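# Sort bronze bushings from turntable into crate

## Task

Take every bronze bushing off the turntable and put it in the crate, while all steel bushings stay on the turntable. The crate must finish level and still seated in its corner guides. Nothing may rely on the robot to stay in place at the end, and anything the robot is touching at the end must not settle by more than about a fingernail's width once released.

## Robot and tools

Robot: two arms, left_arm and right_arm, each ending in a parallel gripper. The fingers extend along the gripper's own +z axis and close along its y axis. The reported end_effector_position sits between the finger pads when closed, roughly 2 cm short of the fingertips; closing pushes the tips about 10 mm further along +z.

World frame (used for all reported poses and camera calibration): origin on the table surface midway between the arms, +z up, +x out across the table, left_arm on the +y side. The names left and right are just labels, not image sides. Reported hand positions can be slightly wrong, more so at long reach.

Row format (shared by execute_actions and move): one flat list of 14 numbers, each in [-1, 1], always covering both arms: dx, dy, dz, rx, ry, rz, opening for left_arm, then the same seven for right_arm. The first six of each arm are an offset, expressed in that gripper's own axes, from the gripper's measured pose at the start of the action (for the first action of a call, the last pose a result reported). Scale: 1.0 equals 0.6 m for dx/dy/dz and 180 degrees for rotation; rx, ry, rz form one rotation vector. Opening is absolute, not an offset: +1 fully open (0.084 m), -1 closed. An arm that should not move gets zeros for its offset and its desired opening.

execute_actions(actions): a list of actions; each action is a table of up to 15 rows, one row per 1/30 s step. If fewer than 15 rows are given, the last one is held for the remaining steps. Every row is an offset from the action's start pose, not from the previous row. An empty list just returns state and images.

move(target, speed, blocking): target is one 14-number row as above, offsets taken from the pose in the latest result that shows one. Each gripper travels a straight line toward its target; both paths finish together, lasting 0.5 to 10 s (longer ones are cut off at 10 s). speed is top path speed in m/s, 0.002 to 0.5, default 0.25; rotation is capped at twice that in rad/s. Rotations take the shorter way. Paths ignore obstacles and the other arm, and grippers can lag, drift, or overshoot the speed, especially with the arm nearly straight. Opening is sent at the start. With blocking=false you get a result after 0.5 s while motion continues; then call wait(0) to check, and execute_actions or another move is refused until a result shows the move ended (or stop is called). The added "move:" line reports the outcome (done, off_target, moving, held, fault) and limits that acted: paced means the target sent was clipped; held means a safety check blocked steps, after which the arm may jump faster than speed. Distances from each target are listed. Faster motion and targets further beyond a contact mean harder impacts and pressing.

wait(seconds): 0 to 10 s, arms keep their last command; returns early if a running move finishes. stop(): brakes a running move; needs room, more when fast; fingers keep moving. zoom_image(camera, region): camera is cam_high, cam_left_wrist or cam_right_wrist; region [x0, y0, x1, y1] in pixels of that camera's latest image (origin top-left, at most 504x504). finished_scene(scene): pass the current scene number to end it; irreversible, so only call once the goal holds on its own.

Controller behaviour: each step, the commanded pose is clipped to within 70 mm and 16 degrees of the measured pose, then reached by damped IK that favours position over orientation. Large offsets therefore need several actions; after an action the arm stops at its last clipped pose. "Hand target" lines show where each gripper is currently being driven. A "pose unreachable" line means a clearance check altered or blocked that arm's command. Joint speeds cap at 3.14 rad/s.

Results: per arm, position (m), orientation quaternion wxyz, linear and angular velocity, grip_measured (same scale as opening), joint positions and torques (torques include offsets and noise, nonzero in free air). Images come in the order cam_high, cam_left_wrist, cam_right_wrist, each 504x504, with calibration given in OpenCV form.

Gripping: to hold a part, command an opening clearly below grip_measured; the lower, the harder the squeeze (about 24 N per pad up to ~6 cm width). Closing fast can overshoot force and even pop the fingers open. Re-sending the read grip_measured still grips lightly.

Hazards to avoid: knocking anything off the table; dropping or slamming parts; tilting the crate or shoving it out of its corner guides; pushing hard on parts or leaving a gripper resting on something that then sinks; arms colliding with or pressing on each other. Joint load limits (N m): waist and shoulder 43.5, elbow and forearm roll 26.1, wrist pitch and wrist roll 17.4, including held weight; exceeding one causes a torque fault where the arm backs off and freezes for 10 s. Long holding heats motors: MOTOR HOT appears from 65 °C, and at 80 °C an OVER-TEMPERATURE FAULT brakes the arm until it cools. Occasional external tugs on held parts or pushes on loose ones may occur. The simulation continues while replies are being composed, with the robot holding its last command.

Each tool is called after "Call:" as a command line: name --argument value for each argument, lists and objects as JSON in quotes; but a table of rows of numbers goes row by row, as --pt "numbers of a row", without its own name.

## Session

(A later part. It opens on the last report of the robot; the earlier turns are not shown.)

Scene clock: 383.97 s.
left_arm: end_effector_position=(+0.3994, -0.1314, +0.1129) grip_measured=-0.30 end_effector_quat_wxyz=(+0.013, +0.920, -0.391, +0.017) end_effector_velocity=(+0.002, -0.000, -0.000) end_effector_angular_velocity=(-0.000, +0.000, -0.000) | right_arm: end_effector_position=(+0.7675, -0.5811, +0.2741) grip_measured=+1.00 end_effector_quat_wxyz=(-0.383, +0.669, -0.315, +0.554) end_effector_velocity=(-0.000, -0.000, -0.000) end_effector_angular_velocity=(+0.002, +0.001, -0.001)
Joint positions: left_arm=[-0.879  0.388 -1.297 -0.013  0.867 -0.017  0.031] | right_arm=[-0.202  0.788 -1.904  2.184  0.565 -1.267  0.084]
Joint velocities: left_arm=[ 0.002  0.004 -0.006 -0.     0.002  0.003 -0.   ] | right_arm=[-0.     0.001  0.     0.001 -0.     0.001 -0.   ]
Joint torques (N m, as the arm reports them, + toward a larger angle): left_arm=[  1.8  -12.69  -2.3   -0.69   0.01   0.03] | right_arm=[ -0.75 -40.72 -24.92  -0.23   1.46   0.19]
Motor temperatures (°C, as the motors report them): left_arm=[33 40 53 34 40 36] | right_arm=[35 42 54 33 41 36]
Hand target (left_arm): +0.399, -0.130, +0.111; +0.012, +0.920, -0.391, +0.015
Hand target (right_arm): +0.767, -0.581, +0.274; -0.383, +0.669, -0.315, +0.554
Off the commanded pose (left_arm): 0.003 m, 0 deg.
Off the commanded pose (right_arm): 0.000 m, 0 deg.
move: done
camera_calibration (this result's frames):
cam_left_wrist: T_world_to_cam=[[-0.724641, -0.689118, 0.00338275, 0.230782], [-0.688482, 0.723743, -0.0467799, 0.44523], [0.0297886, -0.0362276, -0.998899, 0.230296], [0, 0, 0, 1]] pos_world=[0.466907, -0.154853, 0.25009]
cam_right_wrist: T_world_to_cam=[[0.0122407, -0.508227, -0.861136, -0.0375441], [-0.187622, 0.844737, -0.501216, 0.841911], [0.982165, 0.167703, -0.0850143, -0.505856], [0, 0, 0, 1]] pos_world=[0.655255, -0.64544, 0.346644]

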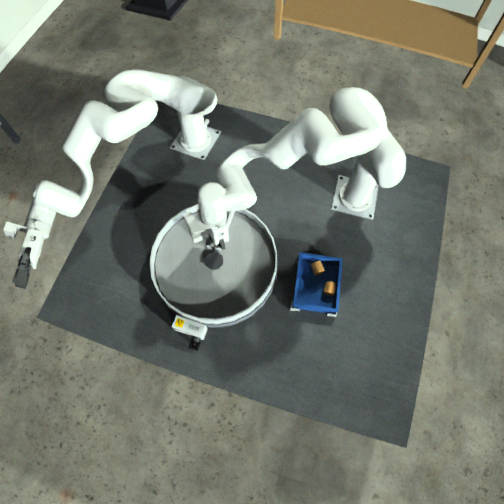

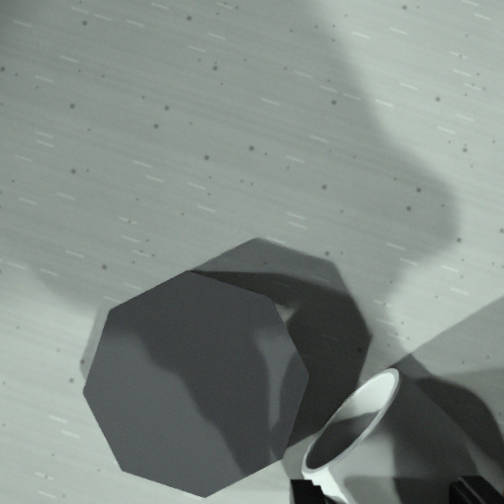

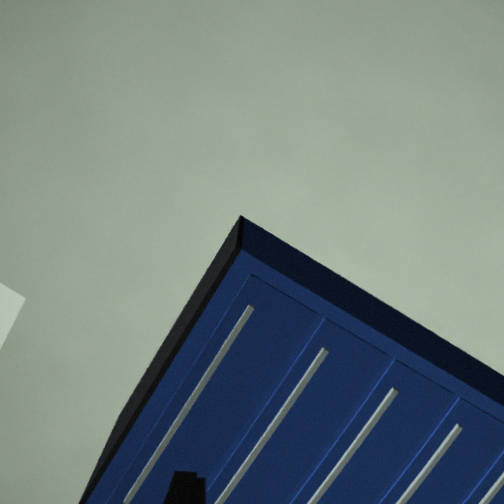

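Call:
move --target '[0,0,-0.037,0,0,0,-0.29,0,0,0,0,0,0,1]' --speed 0.15

Call:
move --target '[-0.128,0.168,0,0,0,0,-0.29,0,0,0,0,0,0,1]' --speed 0.2

Call:
move --target '[0,0,0.048,0,0,0,-0.29,0,0,0,0,0,0,1]' --speed 0.05

Call:
move --target '[0.0868,-0.0899,0.006,0,0,0,-0.29,0,0,0,0,0,0,1]' --speed 0.06

Scene clock: 401.53 s.
left_arm: end_effector_position=(+0.3987, -0.1302, +0.1342) grip_measured=-0.31 end_effector_quat_wxyz=(+0.013, +0.920, -0.391, +0.016) end_effector_velocity=(+0.002, -0.002, +0.005) end_effector_angular_velocity=(-0.007, -0.006, +0.002) | right_arm: end_effector_position=(+0.7675, -0.5811, +0.2741) grip_measured=+1.00 end_effector_quat_wxyz=(-0.383, +0.669, -0.315, +0.554) end_effector_velocity=(+0.000, -0.000, +0.001) end_effector_angular_velocity=(-0.000, -0.000, -0.001)
Joint positions: left_arm=[-0.878  0.355 -1.315 -0.012  0.92  -0.018  0.031] | right_arm=[-0.202  0.788 -1.904  2.184  0.565 -1.267  0.084]
Joint velocities: left_arm=[ 0.001 -0.005 -0.006 -0.001  0.001 -0.001  0.   ] | right_arm=[-0.    -0.    -0.001 -0.001 -0.001  0.001 -0.   ]
Joint torques (N m, as the arm reports them, + toward a larger angle): left_arm=[  0.03 -35.02 -12.31  -1.    -2.49   0.16] | right_arm=[ -0.63 -40.73 -25.07  -0.36   1.44   0.19]
Motor temperatures (°C, as the motors report them): left_arm=[33 39 48 34 39 36] | right_arm=[35 42 55 33 41 36]
Hand target (left_arm): +0.399, -0.131, +0.135; +0.013, +0.920, -0.391, +0.017
Hand target (right_arm): +0.767, -0.581, +0.274; -0.383, +0.669, -0.315, +0.554
Off the commanded pose (left_arm): 0.001 m, 0 deg.
Off the commanded pose (right_arm): 0.000 m, 0 deg.
move: done
camera_calibration (this result's frames):
cam_left_wrist: T_world_to_cam=[[-0.724582, -0.689181, 0.00327172, 0.231009], [-0.688592, 0.723748, -0.0450634, 0.444635], [0.028689, -0.034905, -0.998979, 0.252282], [0, 0, 0, 1]] pos_world=[0.466319, -0.153791, 0.271305]
cam_right_wrist: T_world_to_cam=[[0.0122405, -0.508227, -0.861136, -0.0375441], [-0.187622, 0.844737, -0.501216, 0.841911], [0.982165, 0.167703, -0.0850144, -0.505856], [0, 0, 0, 1]] pos_world=[0.655255, -0.64544, 0.346643]

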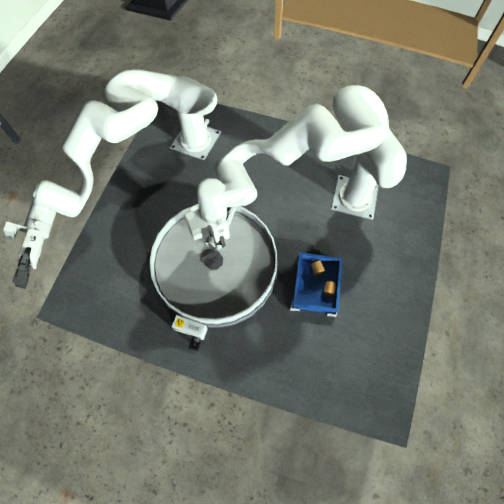

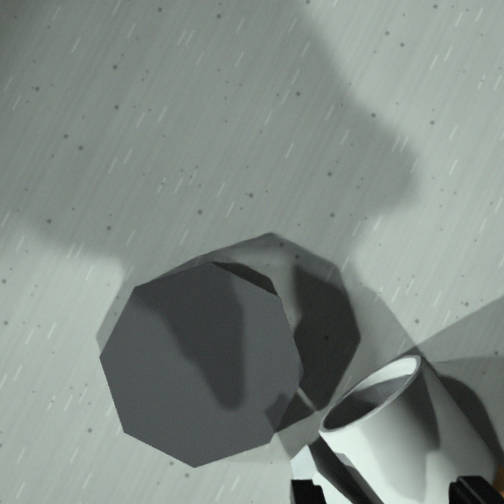

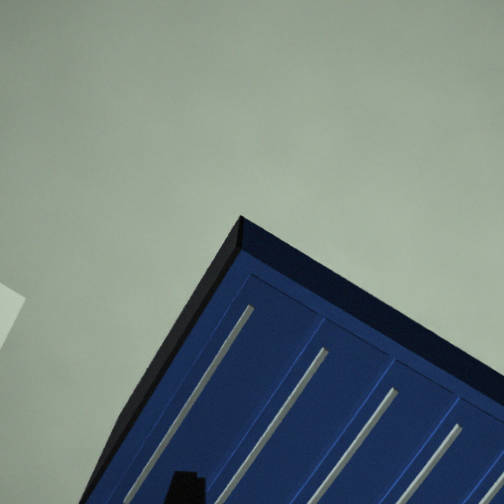

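Scene clock: 402.67 s.
left_arm: end_effector_position=(+0.2733, -0.1448, +0.1321) grip_measured=-0.31 end_effector_quat_wxyz=(+0.013, +0.920, -0.391, +0.016) end_effector_velocity=(-0.003, +0.000, -0.001) end_effector_angular_velocity=(+0.002, +0.000, -0.001) | right_arm: end_effector_position=(+0.7675, -0.5811, +0.2741) grip_measured=+1.00 end_effector_quat_wxyz=(-0.383, +0.669, -0.315, +0.554) end_effector_velocity=(+0.000, +0.000, -0.000) end_effector_angular_velocity=(+0.001, -0.001, +0.000)
Joint positions: left_arm=[-1.089  0.158 -1.036 -0.002  0.836 -0.235  0.031] | right_arm=[-0.202  0.788 -1.904  2.184  0.565 -1.267  0.084]
Joint velocities: left_arm=[-0.005 -0.003  0.006  0.001 -0.001 -0.005 -0.   ] | right_arm=[ 0.     0.001 -0.001  0.001  0.001 -0.    -0.   ]
Joint torques (N m, as the arm reports them, + toward a larger angle): left_arm=[  0.66 -29.12 -11.38  -0.94  -2.37   0.21] | right_arm=[ -0.7  -40.83 -25.11  -0.51   1.48   0.1 ]
Motor temperatures (°C, as the motors report them): left_arm=[33 39 48 34 39 36] | right_arm=[35 42 55 33 41 36]
Hand target (left_arm): +0.273, -0.145, +0.132; +0.013, +0.920, -0.391, +0.016
Hand target (right_arm): +0.767, -0.581, +0.274; -0.383, +0.669, -0.315, +0.554
Off the commanded pose (left_arm): 0.000 m, 0 deg.
Off the commanded pose (right_arm): 0.000 m, 0 deg.
move: done
camera_calibration (this result's frames):
cam_left_wrist: T_world_to_cam=[[-0.724318, -0.689457, 0.00356796, 0.129965], [-0.688872, 0.72347, -0.0452409, 0.368814], [0.0286103, -0.0352267, -0.99897, 0.253293], [0, 0, 0, 1]] pos_world=[0.340955, -0.168298, 0.269254]
cam_right_wrist: T_world_to_cam=[[0.0122405, -0.508228, -0.861136, -0.0375442], [-0.187622, 0.844737, -0.501216, 0.841911], [0.982165, 0.167703, -0.0850146, -0.505856], [0, 0, 0, 1]] pos_world=[0.655255, -0.64544, 0.346643]

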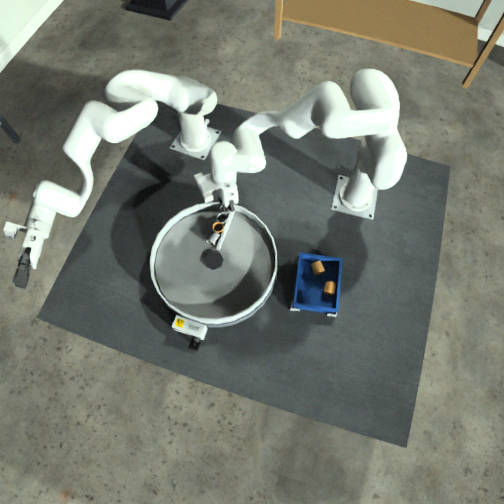

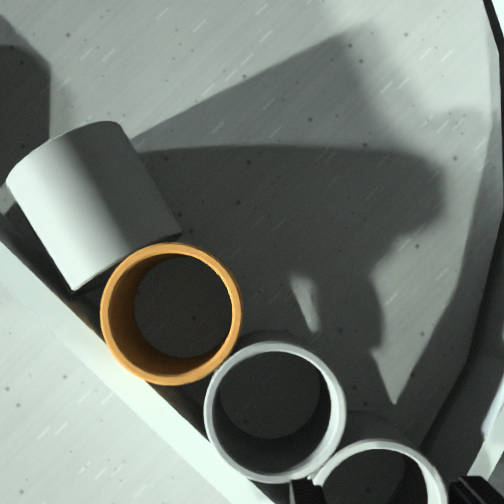

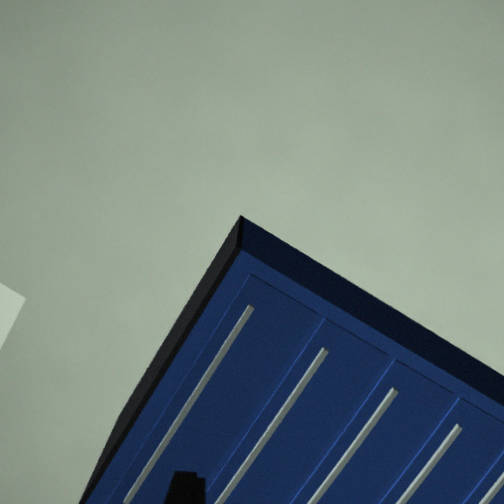

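Scene clock: 403.53 s.
left_arm: end_effector_position=(+0.2768, -0.1494, +0.1118) grip_measured=-0.30 end_effector_quat_wxyz=(+0.018, +0.920, -0.390, +0.024) end_effector_velocity=(-0.001, +0.000, +0.000) end_effector_angular_velocity=(-0.012, -0.008, -0.003) | right_arm: end_effector_position=(+0.7675, -0.5811, +0.2741) grip_measured=+1.00 end_effector_quat_wxyz=(-0.383, +0.669, -0.315, +0.554) end_effector_velocity=(+0.000, +0.000, +0.001) end_effector_angular_velocity=(+0.000, -0.001, +0.001)
Joint positions: left_arm=[-1.088  0.199 -1.019 -0.001  0.761 -0.234  0.031] | right_arm=[-0.202  0.788 -1.904  2.184  0.565 -1.267  0.084]
Joint velocities: left_arm=[-0.001 -0.009  0.017  0.001 -0.021  0.001  0.   ] | right_arm=[-0.    -0.001 -0.    -0.     0.001  0.    -0.   ]
Joint torques (N m, as the arm reports them, + toward a larger angle): left_arm=[-3.79  1.45 -1.38 -2.37 -2.4   0.1 ] | right_arm=[ -0.67 -40.29 -24.95  -0.28   1.4    0.11]
Motor temperatures (°C, as the motors report them): left_arm=[33 39 48 34 39 36] | right_arm=[35 42 55 33 41 36]
Hand target (left_arm): +0.274, -0.146, +0.103; +0.013, +0.920, -0.391, +0.016
Hand target (right_arm): +0.767, -0.581, +0.274; -0.383, +0.669, -0.315, +0.554
Off the commanded pose (left_arm): 0.010 m, 1 deg.
Off the commanded pose (right_arm): 0.000 m, 0 deg.
move: off_target (left_arm)
camera_calibration (this result's frames):
cam_left_wrist: T_world_to_cam=[[-0.723914, -0.689853, 0.00717358, 0.12877], [-0.688846, 0.722206, -0.0625228, 0.375351], [0.0379508, -0.0502026, -0.998018, 0.227805], [0, 0, 0, 1]] pos_world=[0.343132, -0.170812, 0.249897]
cam_right_wrist: T_world_to_cam=[[0.0122405, -0.508228, -0.861136, -0.0375443], [-0.187622, 0.844737, -0.501216, 0.841911], [0.982165, 0.167703, -0.0850146, -0.505856], [0, 0, 0, 1]] pos_world=[0.655255, -0.64544, 0.346643]

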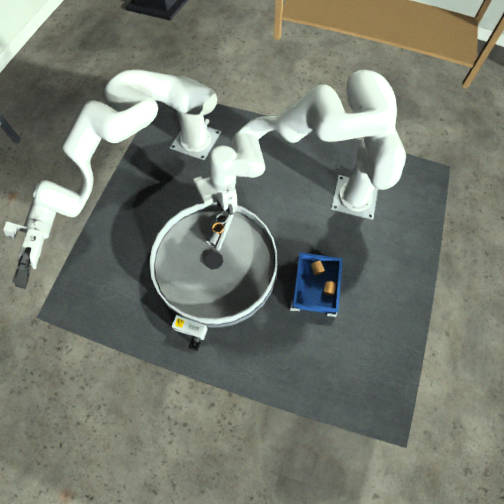

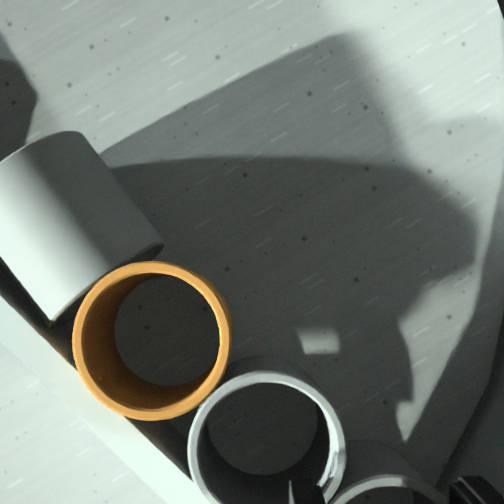

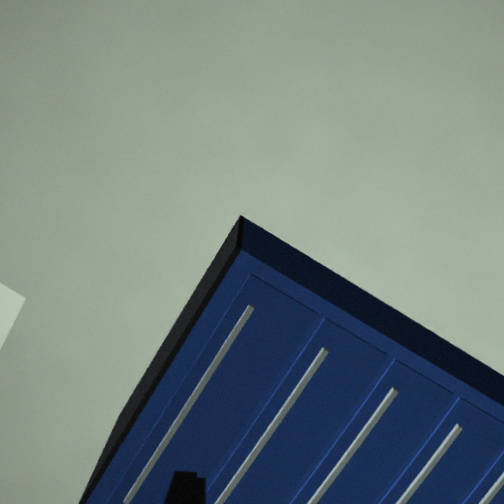

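Scene clock: 405.17 s.
left_arm: end_effector_position=(+0.3530, -0.1508, +0.1133) grip_measured=-0.31 end_effector_quat_wxyz=(+0.020, +0.920, -0.390, +0.027) end_effector_velocity=(+0.003, -0.001, +0.001) end_effector_angular_velocity=(-0.000, -0.001, +0.001) | right_arm: end_effector_position=(+0.7675, -0.5811, +0.2741) grip_measured=+1.00 end_effector_quat_wxyz=(-0.383, +0.669, -0.315, +0.554) end_effector_velocity=(+0.000, +0.000, +0.000) end_effector_angular_velocity=(-0.000, -0.002, +0.000)
Joint positions: left_arm=[-0.967  0.326 -1.2   -0.011  0.808 -0.107  0.031] | right_arm=[-0.202  0.788 -1.904  2.184  0.565 -1.267  0.084]
Joint velocities: left_arm=[ 0.003  0.007 -0.012  0.001  0.005  0.001  0.   ] | right_arm=[ 0.     0.    -0.     0.002  0.001 -0.001 -0.   ]
Joint torques (N m, as the arm reports them, + toward a larger angle): left_arm=[  1.09 -10.74  -2.6   -1.24  -0.39   0.  ] | right_arm=[ -0.88 -40.24 -25.15  -0.21   1.59   0.09]
Motor temperatures (°C, as the motors report them): left_arm=[33 39 48 34 39 36] | right_arm=[35 42 55 33 41 36]
Hand target (left_arm): +0.352, -0.150, +0.110; +0.018, +0.920, -0.390, +0.024
Hand target (right_arm): +0.767, -0.581, +0.274; -0.383, +0.669, -0.315, +0.554
Off the commanded pose (left_arm): 0.003 m, 0 deg.
Off the commanded pose (right_arm): 0.000 m, 0 deg.
move: done
camera_calibration (this result's frames):
cam_left_wrist: T_world_to_cam=[[-0.723941, -0.689821, 0.00750296, 0.182943], [-0.688538, 0.721836, -0.0697754, 0.429659], [0.0427166, -0.0556794, -0.997535, 0.223757], [0, 0, 0, 1]] pos_world=[0.418719, -0.171487, 0.251812]
cam_right_wrist: T_world_to_cam=[[0.0122406, -0.508228, -0.861136, -0.0375443], [-0.187622, 0.844737, -0.501216, 0.841911], [0.982165, 0.167703, -0.0850145, -0.505856], [0, 0, 0, 1]] pos_world=[0.655255, -0.64544, 0.346643]

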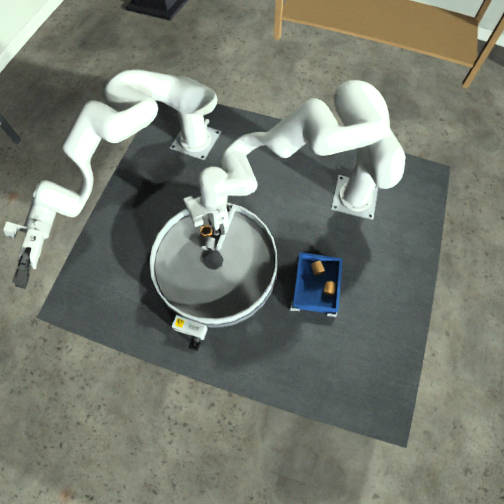

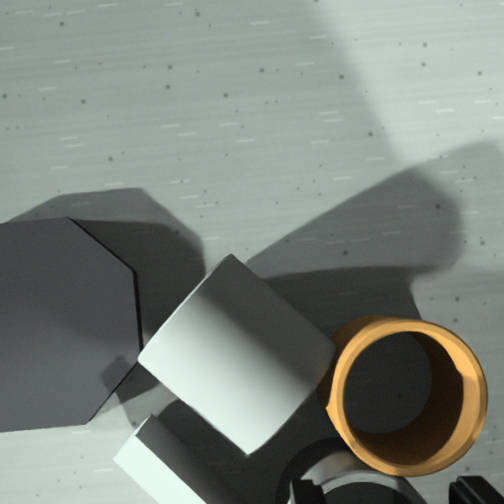

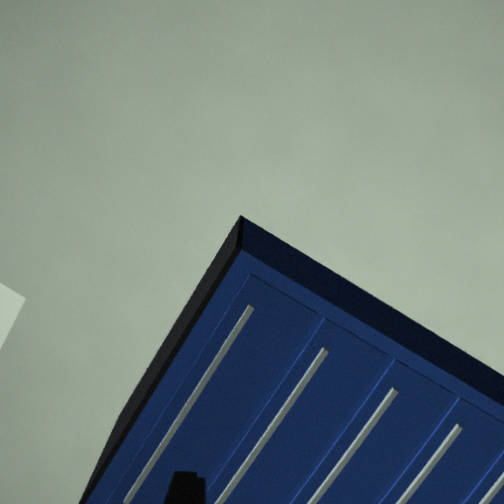

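Call:
move --target '[0,0,-0.035,0,0,0,-0.29,0,0,0,0,0,0,1]' --speed 0.15

Call:
move --target '[0.0579,0.0127,0,0,0,0,-0.29,0,0,0,0,0,0,1]' --speed 0.15

Call:
move --target '[0,0,0.048,0,0,0,-0.29,0,0,0,0,0,0,1]' --speed 0.05

Call:
move --target '[0.060,0.0578,0.006,0,0,0,-0.29,0,0,0,0,0,0,1]' --speed 0.06

Call:
execute_actions --actions '[[[0,0,-0.003,0,0,0,1,0,0,0,0,0,0,1],[0,0,-0.003,0,0,0,1,0,0,0,0,0,0,1],[0,0,-0.003,0,0,0,1,0,0,0,0,0,0,1],[0,0,-0.003,0,0,0,1,0,0,0,0,0,0,1],[0,0,-0.003,0,0,0,1,0,0,0,0,0,0,1],[0,0,-0.003,0,0,0,1,0,0,0,0,0,0,1],[0,0,-0.003,0,0,0,1,0,0,0,0,0,0,1],[0,0,-0.003,0,0,0,1,0,0,0,0,0,0,1],[0,0,-0.003,0,0,0,1,0,0,0,0,0,0,1],[0,0,-0.003,0,0,0,1,0,0,0,0,0,0,1],[-0.01,0.01,0.045,0,0,0,1,0,0,0,0,0,0,1]],[[0,0,0,0,0,0,1,0,0,0,0,0,0,1],[0,0,0,0,0,0,1,0,0,0,0,0,0,1],[0,0,0,0,0,0,1,0,0,0,0,0,0,1],[0,0,0,0,0,0,1,0,0,0,0,0,0,1],[0,0,0,0,0,0,1,0,0,0,0,0,0,1],[0,0,0,0,0,0,-1,0,0,0,0,0,0,1]],[[0,0,0,0,0,0,-1,0,0,0,0,0,0,1]],[[0,0,-0.06,0,0,0,-1,0,0,0,0,0,0,1]]]'

Scene clock: 432.50 s.
left_arm: end_effector_position=(+0.3520, -0.1492, +0.1334) grip_measured=-0.31 end_effector_quat_wxyz=(+0.019, +0.920, -0.390, +0.026) end_effector_velocity=(+0.002, -0.002, +0.005) end_effector_angular_velocity=(-0.008, -0.006, -0.000) | right_arm: end_effector_position=(+0.7675, -0.5811, +0.2741) grip_measured=+1.00 end_effector_quat_wxyz=(-0.383, +0.669, -0.315, +0.554) end_effector_velocity=(-0.000, +0.000, -0.000) end_effector_angular_velocity=(+0.001, +0.000, +0.000)
Joint positions: left_arm=[-0.966  0.291 -1.214 -0.01   0.859 -0.107  0.031] | right_arm=[-0.202  0.788 -1.904  2.184  0.565 -1.267  0.084]
Joint velocities: left_arm=[-0.    -0.005 -0.005  0.     0.     0.     0.   ] | right_arm=[ 0.    -0.     0.001  0.     0.     0.    -0.   ]
Joint torques (N m, as the arm reports them, + toward a larger angle): left_arm=[  0.67 -32.84 -11.84  -0.95  -2.32   0.33] | right_arm=[ -0.71 -40.53 -25.07  -0.3    1.59   0.21]
Motor temperatures (°C, as the motors report them): left_arm=[33 38 46 34 39 36] | right_arm=[35 42 55 33 41 36]
Hand target (left_arm): +0.352, -0.150, +0.134; +0.020, +0.920, -0.390, +0.027
Hand target (right_arm): +0.767, -0.581, +0.274; -0.383, +0.669, -0.315, +0.554
Off the commanded pose (left_arm): 0.001 m, 0 deg.
Off the commanded pose (right_arm): 0.000 m, 0 deg.
move: done
camera_calibration (this result's frames):
cam_left_wrist: T_world_to_cam=[[-0.723867, -0.689901, 0.00727315, 0.1832], [-0.688677, 0.721866, -0.0680719, 0.429056], [0.0417126, -0.0542839, -0.997654, 0.244546], [0, 0, 0, 1]] pos_world=[0.417893, -0.170056, 0.271847]
cam_right_wrist: T_world_to_cam=[[0.0122406, -0.508228, -0.861136, -0.0375443], [-0.187622, 0.844737, -0.501216, 0.841911], [0.982165, 0.167703, -0.0850145, -0.505856], [0, 0, 0, 1]] pos_world=[0.655255, -0.64544, 0.346643]

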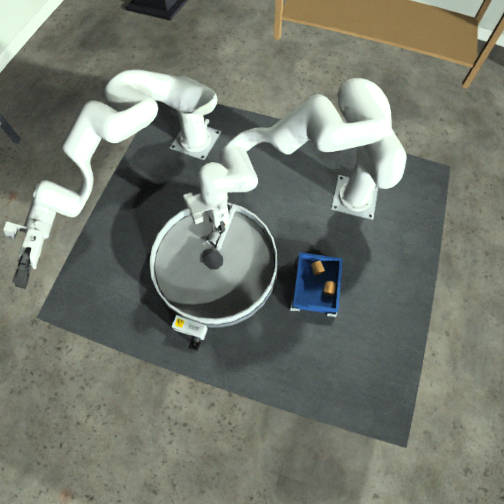

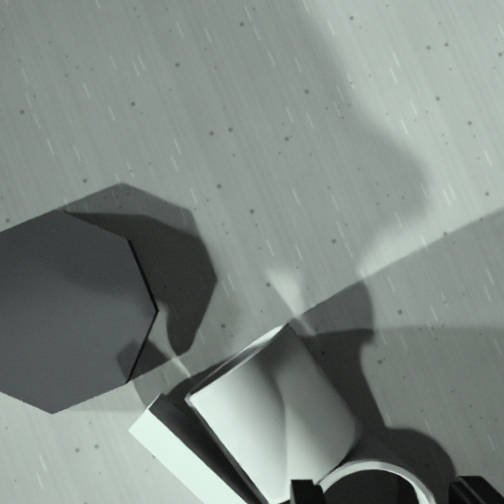

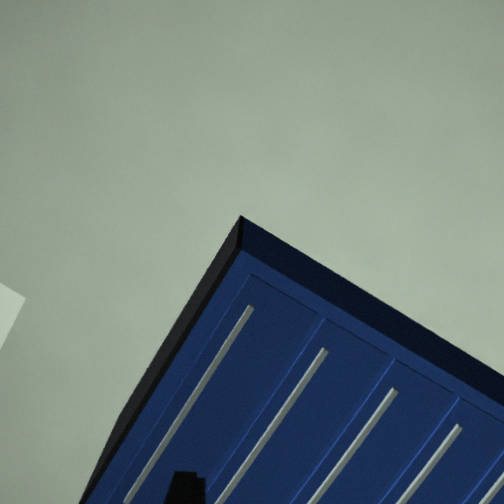

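Scene clock: 433.33 s.
left_arm: end_effector_position=(+0.3706, -0.1793, +0.1358) grip_measured=-0.31 end_effector_quat_wxyz=(+0.019, +0.920, -0.390, +0.026) end_effector_velocity=(+0.001, -0.001, +0.000) end_effector_angular_velocity=(+0.002, +0.001, +0.001) | right_arm: end_effector_position=(+0.7675, -0.5811, +0.2741) grip_measured=+1.00 end_effector_quat_wxyz=(-0.383, +0.669, -0.315, +0.554) end_effector_velocity=(-0.000, +0.000, -0.000) end_effector_angular_velocity=(+0.001, +0.000, +0.001)
Joint positions: left_arm=[-0.972  0.4   -1.381 -0.009  0.916 -0.115  0.031] | right_arm=[-0.202  0.788 -1.904  2.184  0.565 -1.267  0.084]
Joint velocities: left_arm=[ 0.     0.006 -0.01   0.     0.006 -0.001 -0.   ] | right_arm=[ 0.    -0.     0.001 -0.001  0.001  0.001  0.   ]
Joint torques (N m, as the arm reports them, + toward a larger angle): left_arm=[  0.5  -36.07 -11.64  -1.14  -2.45   0.17] | right_arm=[ -0.73 -40.67 -25.15  -0.38   1.48   0.25]
Motor temperatures (°C, as the motors report them): left_arm=[33 38 46 34 39 36] | right_arm=[35 42 55 33 41 36]
Hand target (left_arm): +0.371, -0.179, +0.136; +0.019, +0.920, -0.390, +0.026
Hand target (right_arm): +0.767, -0.581, +0.274; -0.383, +0.669, -0.315, +0.554
Off the commanded pose (left_arm): 0.000 m, 0 deg.
Off the commanded pose (right_arm): 0.000 m, 0 deg.
move: done
camera_calibration (this result's frames):
cam_left_wrist: T_world_to_cam=[[-0.723794, -0.689978, 0.0072351, 0.175849], [-0.688747, 0.721787, -0.0681932, 0.463688], [0.0418296, -0.0543409, -0.997646, 0.244493], [0, 0, 0, 1]] pos_world=[0.436415, -0.200066, 0.274265]
cam_right_wrist: T_world_to_cam=[[0.0122406, -0.508228, -0.861136, -0.0375443], [-0.187622, 0.844737, -0.501216, 0.841911], [0.982165, 0.167703, -0.0850145, -0.505856], [0, 0, 0, 1]] pos_world=[0.655255, -0.64544, 0.346643]

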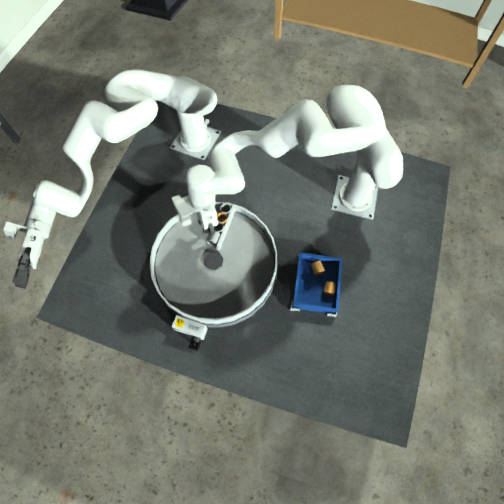

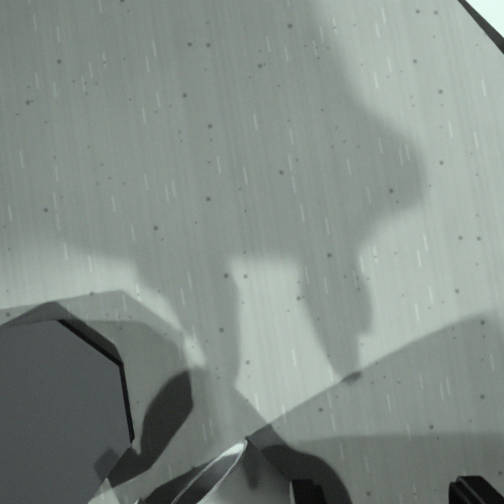

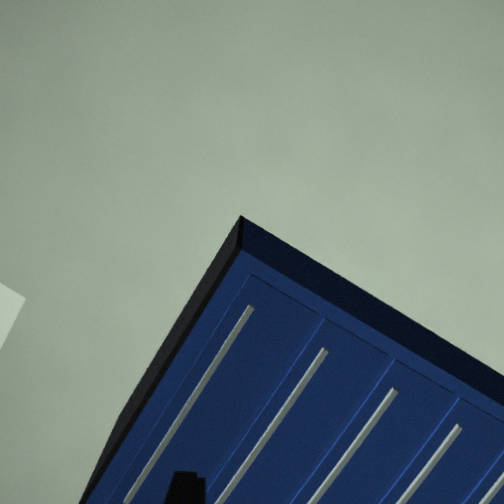

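Scene clock: 434.27 s.
left_arm: end_effector_position=(+0.3720, -0.1829, +0.1096) grip_measured=-0.31 end_effector_quat_wxyz=(+0.021, +0.920, -0.391, +0.029) end_effector_velocity=(+0.000, +0.002, -0.002) end_effector_angular_velocity=(+0.004, +0.002, +0.001) | right_arm: end_effector_position=(+0.7675, -0.5811, +0.2741) grip_measured=+1.00 end_effector_quat_wxyz=(-0.383, +0.669, -0.315, +0.554) end_effector_velocity=(-0.000, -0.000, -0.000) end_effector_angular_velocity=(+0.000, +0.001, -0.002)
Joint positions: left_arm=[-0.974  0.444 -1.364 -0.01   0.849 -0.114  0.031] | right_arm=[-0.202  0.788 -1.904  2.184  0.565 -1.267  0.084]
Joint velocities: left_arm=[ 0.002  0.001  0.003  0.001  0.     0.001 -0.   ] | right_arm=[ 0.     0.     0.     0.002 -0.002 -0.001  0.   ]
Joint torques (N m, as the arm reports them, + toward a larger angle): left_arm=[  4.02 -28.58  -7.76  -0.25   0.07  -0.01] | right_arm=[ -0.67 -40.44 -25.2   -0.36   1.51   0.31]
Motor temperatures (°C, as the motors report them): left_arm=[33 38 47 34 39 36] | right_arm=[35 42 55 33 41 36]
Hand target (left_arm): +0.372, -0.181, +0.107; +0.019, +0.920, -0.390, +0.026
Hand target (right_arm): +0.767, -0.581, +0.274; -0.383, +0.669, -0.315, +0.554
Off the commanded pose (left_arm): 0.003 m, 0 deg.
Off the commanded pose (right_arm): 0.000 m, 0 deg.
move: done
camera_calibration (this result's frames):
cam_left_wrist: T_world_to_cam=[[-0.724505, -0.689218, 0.00841552, 0.174848], [-0.687787, 0.722093, -0.0743711, 0.465844], [0.0451811, -0.0596703, -0.997195, 0.215808], [0, 0, 0, 1]] pos_world=[0.43733, -0.202997, 0.248377]
cam_right_wrist: T_world_to_cam=[[0.0122405, -0.508228, -0.861136, -0.0375443], [-0.187622, 0.844737, -0.501216, 0.841911], [0.982165, 0.167703, -0.0850145, -0.505856], [0, 0, 0, 1]] pos_world=[0.655255, -0.64544, 0.346643]

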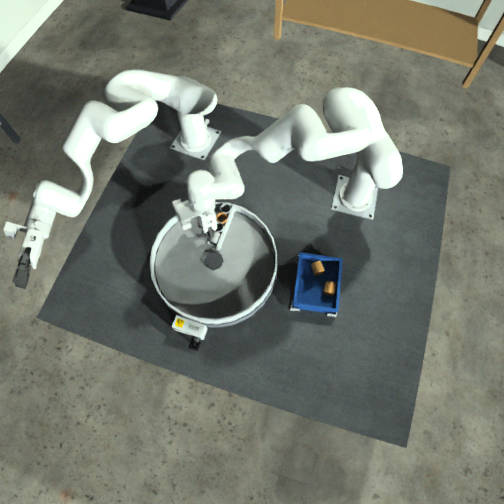

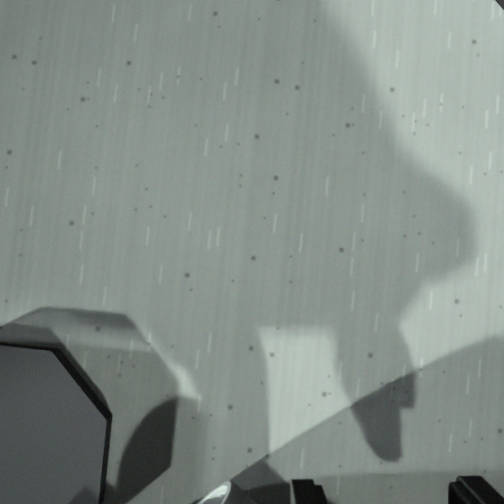

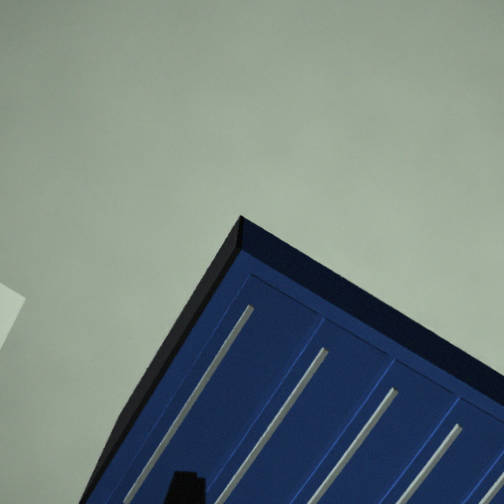

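Scene clock: 435.47 s.
left_arm: end_effector_position=(+0.3722, -0.2328, +0.1092) grip_measured=-0.31 end_effector_quat_wxyz=(+0.021, +0.920, -0.390, +0.029) end_effector_velocity=(-0.000, -0.002, +0.000) end_effector_angular_velocity=(+0.001, +0.001, -0.000) | right_arm: end_effector_position=(+0.7675, -0.5811, +0.2741) grip_measured=+1.00 end_effector_quat_wxyz=(-0.383, +0.669, -0.315, +0.554) end_effector_velocity=(-0.000, +0.000, -0.001) end_effector_angular_velocity=(-0.000, +0.001, +0.001)
Joint positions: left_arm=[-1.023  0.581 -1.578 -0.005  0.926 -0.167  0.031] | right_arm=[-0.202  0.788 -1.904  2.184  0.565 -1.267  0.084]
Joint velocities: left_arm=[-0.002  0.005 -0.01   0.     0.006 -0.001  0.   ] | right_arm=[-0.     0.001  0.    -0.001  0.    -0.    -0.   ]
Joint torques (N m, as the arm reports them, + toward a larger angle): left_arm=[  0.14 -40.48 -12.52  -1.05  -2.43   0.09] | right_arm=[ -0.61 -40.62 -24.89  -0.35   1.43   0.18]
Motor temperatures (°C, as the motors report them): left_arm=[33 39 47 34 39 36] | right_arm=[35 42 55 33 41 36]
Hand target (left_arm): +0.372, -0.233, +0.109; +0.021, +0.920, -0.391, +0.029
Hand target (right_arm): +0.767, -0.581, +0.274; -0.383, +0.669, -0.315, +0.554
Off the commanded pose (left_arm): 0.000 m, 0 deg.
Off the commanded pose (right_arm): 0.000 m, 0 deg.
move: done
camera_calibration (this result's frames):
cam_left_wrist: T_world_to_cam=[[-0.724333, -0.689399, 0.00840078, 0.140492], [-0.687959, 0.721911, -0.0745496, 0.502019], [0.0453298, -0.0597781, -0.997182, 0.212373], [0, 0, 0, 1]] pos_world=[0.437505, -0.252863, 0.248019]
cam_right_wrist: T_world_to_cam=[[0.0122404, -0.508228, -0.861136, -0.0375443], [-0.187622, 0.844737, -0.501216, 0.841911], [0.982165, 0.167703, -0.0850146, -0.505856], [0, 0, 0, 1]] pos_world=[0.655255, -0.64544, 0.346643]

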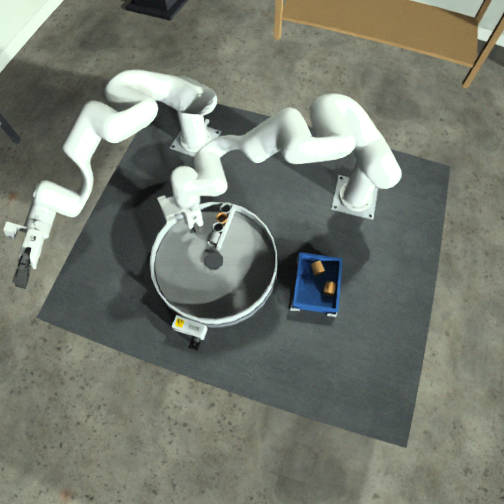

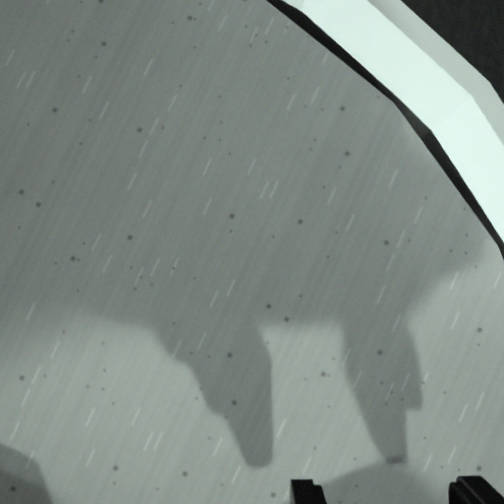

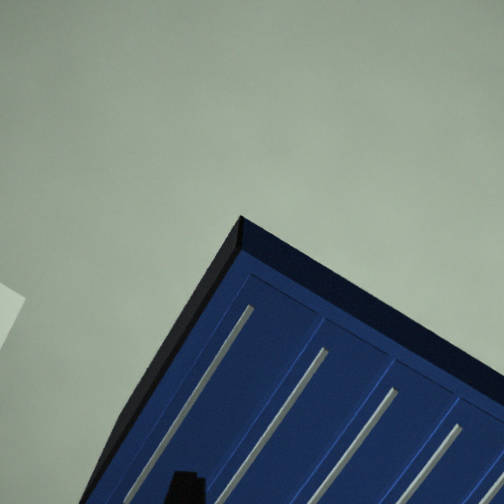

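Scene clock: 437.47 s.
left_arm: end_effector_position=(+0.3653, -0.2306, +0.1272) grip_measured=-1.00 end_effector_quat_wxyz=(+0.020, +0.920, -0.391, +0.028) end_effector_velocity=(+0.003, -0.004, +0.010) end_effector_angular_velocity=(-0.015, -0.011, -0.001) | right_arm: end_effector_position=(+0.7675, -0.5811, +0.2741) grip_measured=+1.00 end_effector_quat_wxyz=(-0.383, +0.669, -0.315, +0.554) end_effector_velocity=(+0.000, -0.000, +0.000) end_effector_angular_velocity=(-0.002, -0.001, +0.000)
Joint positions: left_arm=[-1.03   0.541 -1.569 -0.004  0.959 -0.175  0.   ] | right_arm=[-0.202  0.788 -1.904  2.184  0.565 -1.267  0.084]
Joint velocities: left_arm=[-0.    -0.009 -0.012  0.     0.002  0.001  0.   ] | right_arm=[-0.    -0.    -0.    -0.001 -0.    -0.001  0.   ]
Joint torques (N m, as the arm reports them, + toward a larger angle): left_arm=[  0.36 -39.19 -12.91  -1.07  -2.43   0.15] | right_arm=[ -1.16 -40.61 -24.94  -0.37   1.56   0.2 ]
Motor temperatures (°C, as the motors report them): left_arm=[33 39 48 34 39 36] | right_arm=[35 42 55 33 41 36]
Hand target (left_arm): +0.366, -0.231, +0.129; +0.021, +0.920, -0.391, +0.029
Hand target (right_arm): +0.767, -0.581, +0.274; -0.383, +0.669, -0.315, +0.554
Off the commanded pose (left_arm): 0.002 m, 0 deg.
Off the commanded pose (right_arm): 0.000 m, 0 deg.
camera_calibration (this result's frames):
cam_left_wrist: T_world_to_cam=[[-0.724408, -0.689324, 0.00803102, 0.136945], [-0.687978, 0.722154, -0.0719721, 0.496782], [0.0438125, -0.0576624, -0.997374, 0.231802], [0, 0, 0, 1]] pos_world=[0.430823, -0.250987, 0.265848]
cam_right_wrist: T_world_to_cam=[[0.0122405, -0.508228, -0.861136, -0.0375443], [-0.187621, 0.844737, -0.501216, 0.841911], [0.982165, 0.167703, -0.0850144, -0.505857], [0, 0, 0, 1]] pos_world=[0.655255, -0.645441, 0.346644]

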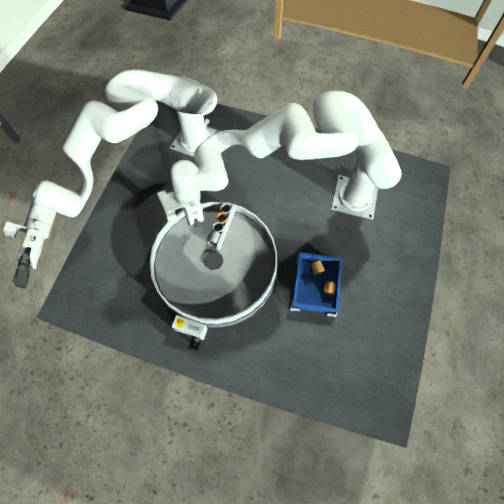

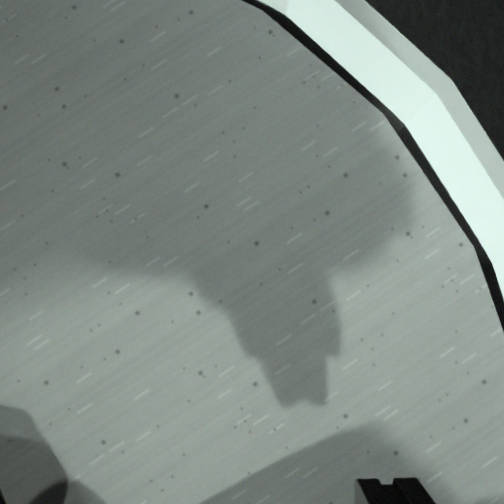

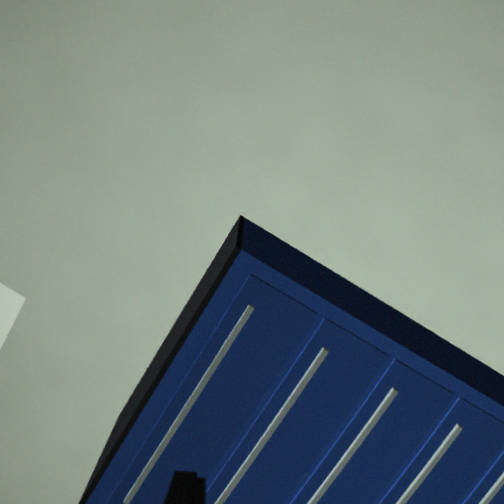

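Call:
move --target '[0,0,-0.163,0,0,0.25,1,0,0,0,0,0,0,1]' --speed 0.3

Call:
move --target '[-0.165,0.14,0,0,0,0,1,0,0,0,0,0,0,1]' --speed 0.3

Scene clock: 446.03 s.
left_arm: end_effector_position=(+0.3618, -0.2244, +0.2243) grip_measured=+1.00 end_effector_quat_wxyz=(+0.008, +0.701, -0.713, +0.033) end_effector_velocity=(-0.001, -0.001, +0.003) end_effector_angular_velocity=(-0.001, -0.000, -0.009) | right_arm: end_effector_position=(+0.7675, -0.5811, +0.2741) grip_measured=+1.00 end_effector_quat_wxyz=(-0.383, +0.669, -0.315, +0.554) end_effector_velocity=(+0.000, -0.000, +0.001) end_effector_angular_velocity=(-0.001, -0.002, -0.001)
Joint positions: left_arm=[-1.029  0.437 -1.694 -0.004  1.189  0.609  0.084] | right_arm=[-0.202  0.788 -1.904  2.184  0.565 -1.267  0.084]
Joint velocities: left_arm=[-0.001 -0.001 -0.005 -0.001  0.005  0.008 -0.   ] | right_arm=[-0.    -0.001 -0.001  0.    -0.001 -0.001  0.   ]
Joint torques (N m, as the arm reports them, + toward a larger angle): left_arm=[  0.04 -38.17 -12.7   -1.1   -2.46   0.05] | right_arm=[ -0.46 -40.48 -25.19  -0.34   1.39   0.05]
Motor temperatures (°C, as the motors report them): left_arm=[33 40 51 34 39 36] | right_arm=[35 42 55 33 41 36]
Hand target (left_arm): +0.362, -0.225, +0.225; +0.008, +0.701, -0.713, +0.033
Hand target (right_arm): +0.767, -0.581, +0.274; -0.383, +0.669, -0.315, +0.554
Off the commanded pose (left_arm): 0.001 m, 0 deg.
Off the commanded pose (right_arm): 0.000 m, 0 deg.
move: done
camera_calibration (this result's frames):
cam_left_wrist: T_world_to_cam=[[-0.998799, 0.0223174, -0.0436235, 0.408467], [0.0250204, 0.997736, -0.0624313, 0.298654], [0.0421315, -0.0634478, -0.997095, 0.328375], [0, 0, 0, 1]] pos_world=[0.386669, -0.286259, 0.363885]
cam_right_wrist: T_world_to_cam=[[0.0122406, -0.508228, -0.861136, -0.0375444], [-0.187621, 0.844737, -0.501216, 0.841911], [0.982165, 0.167703, -0.0850142, -0.505857], [0, 0, 0, 1]] pos_world=[0.655255, -0.645441, 0.346644]

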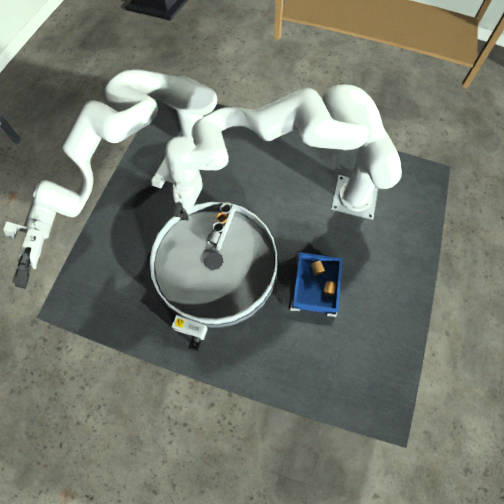

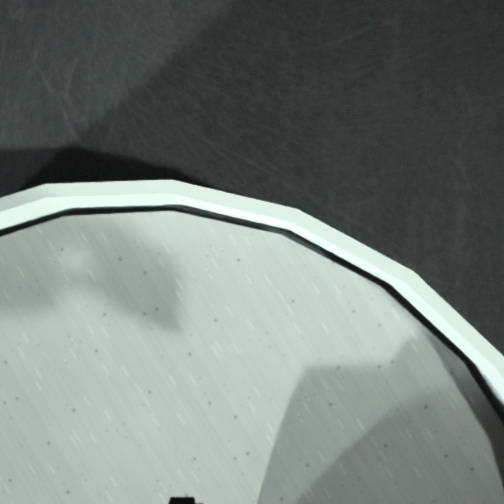

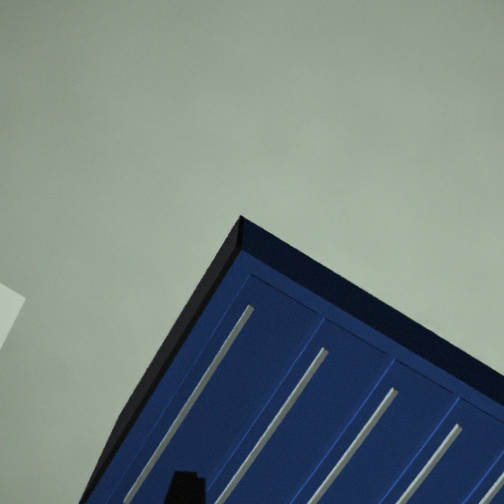

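Scene clock: 447.07 s.
left_arm: end_effector_position=(+0.2799, -0.1244, +0.2150) grip_measured=+1.00 end_effector_quat_wxyz=(+0.008, +0.701, -0.713, +0.033) end_effector_velocity=(-0.001, +0.002, -0.001) end_effector_angular_velocity=(-0.004, -0.002, +0.001) | right_arm: end_effector_position=(+0.7675, -0.5811, +0.2741) grip_measured=+1.00 end_effector_quat_wxyz=(-0.383, +0.669, -0.315, +0.554) end_effector_velocity=(-0.000, -0.000, -0.000) end_effector_angular_velocity=(-0.001, +0.001, -0.002)
Joint positions: left_arm=[-1.056 -0.008 -1.078 -0.002  1.018  0.583  0.084] | right_arm=[-0.202  0.788 -1.904  2.184  0.565 -1.267  0.084]
Joint velocities: left_arm=[ 0.    -0.011  0.016 -0.    -0.009 -0.    -0.   ] | right_arm=[ 0.    -0.001  0.001  0.001 -0.002 -0.002 -0.   ]
Joint torques (N m, as the arm reports them, + toward a larger angle): left_arm=[ -0.11 -26.09 -12.37  -1.07  -2.42  -0.1 ] | right_arm=[ -0.66 -40.88 -25.03  -0.39   1.57   0.31]
Motor temperatures (°C, as the motors report them): left_arm=[33 40 51 34 39 36] | right_arm=[35 42 55 33 41 36]
Hand target (left_arm): +0.280, -0.124, +0.215; +0.008, +0.701, -0.713, +0.033
Hand target (right_arm): +0.767, -0.581, +0.274; -0.383, +0.669, -0.315, +0.554
Off the commanded pose (left_arm): 0.001 m, 0 deg.
Off the commanded pose (right_arm): 0.000 m, 0 deg.
move: done
camera_calibration (this result's frames):
cam_left_wrist: T_world_to_cam=[[-0.998818, 0.0225464, -0.0430725, 0.323906], [0.0251912, 0.997766, -0.0618811, 0.200189], [0.0415811, -0.062893, -0.997154, 0.32915], [0, 0, 0, 1]] pos_world=[0.304794, -0.186344, 0.354553]
cam_right_wrist: T_world_to_cam=[[0.0122407, -0.508228, -0.861136, -0.0375443], [-0.187621, 0.844737, -0.501216, 0.841911], [0.982165, 0.167703, -0.0850141, -0.505857], [0, 0, 0, 1]] pos_world=[0.655255, -0.645441, 0.346644]

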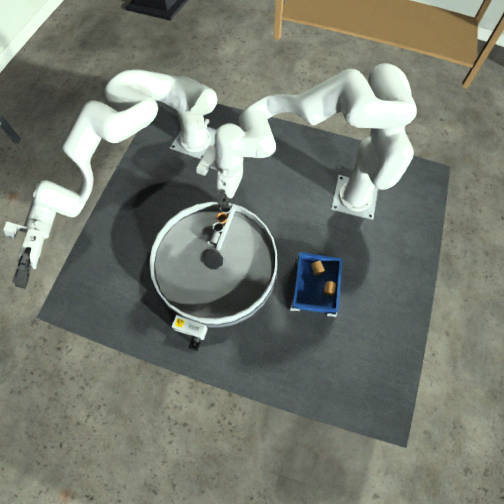

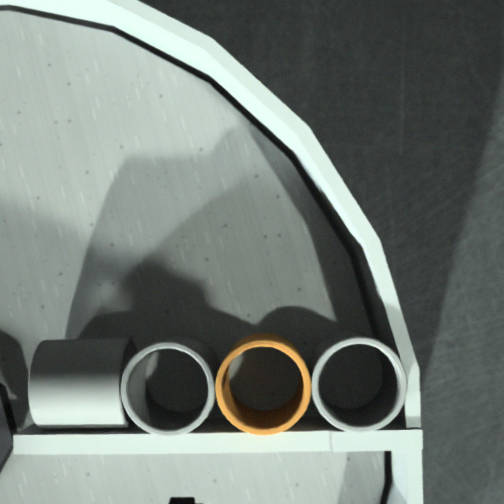

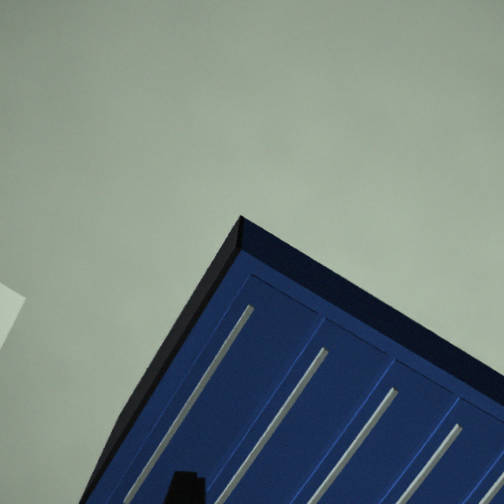

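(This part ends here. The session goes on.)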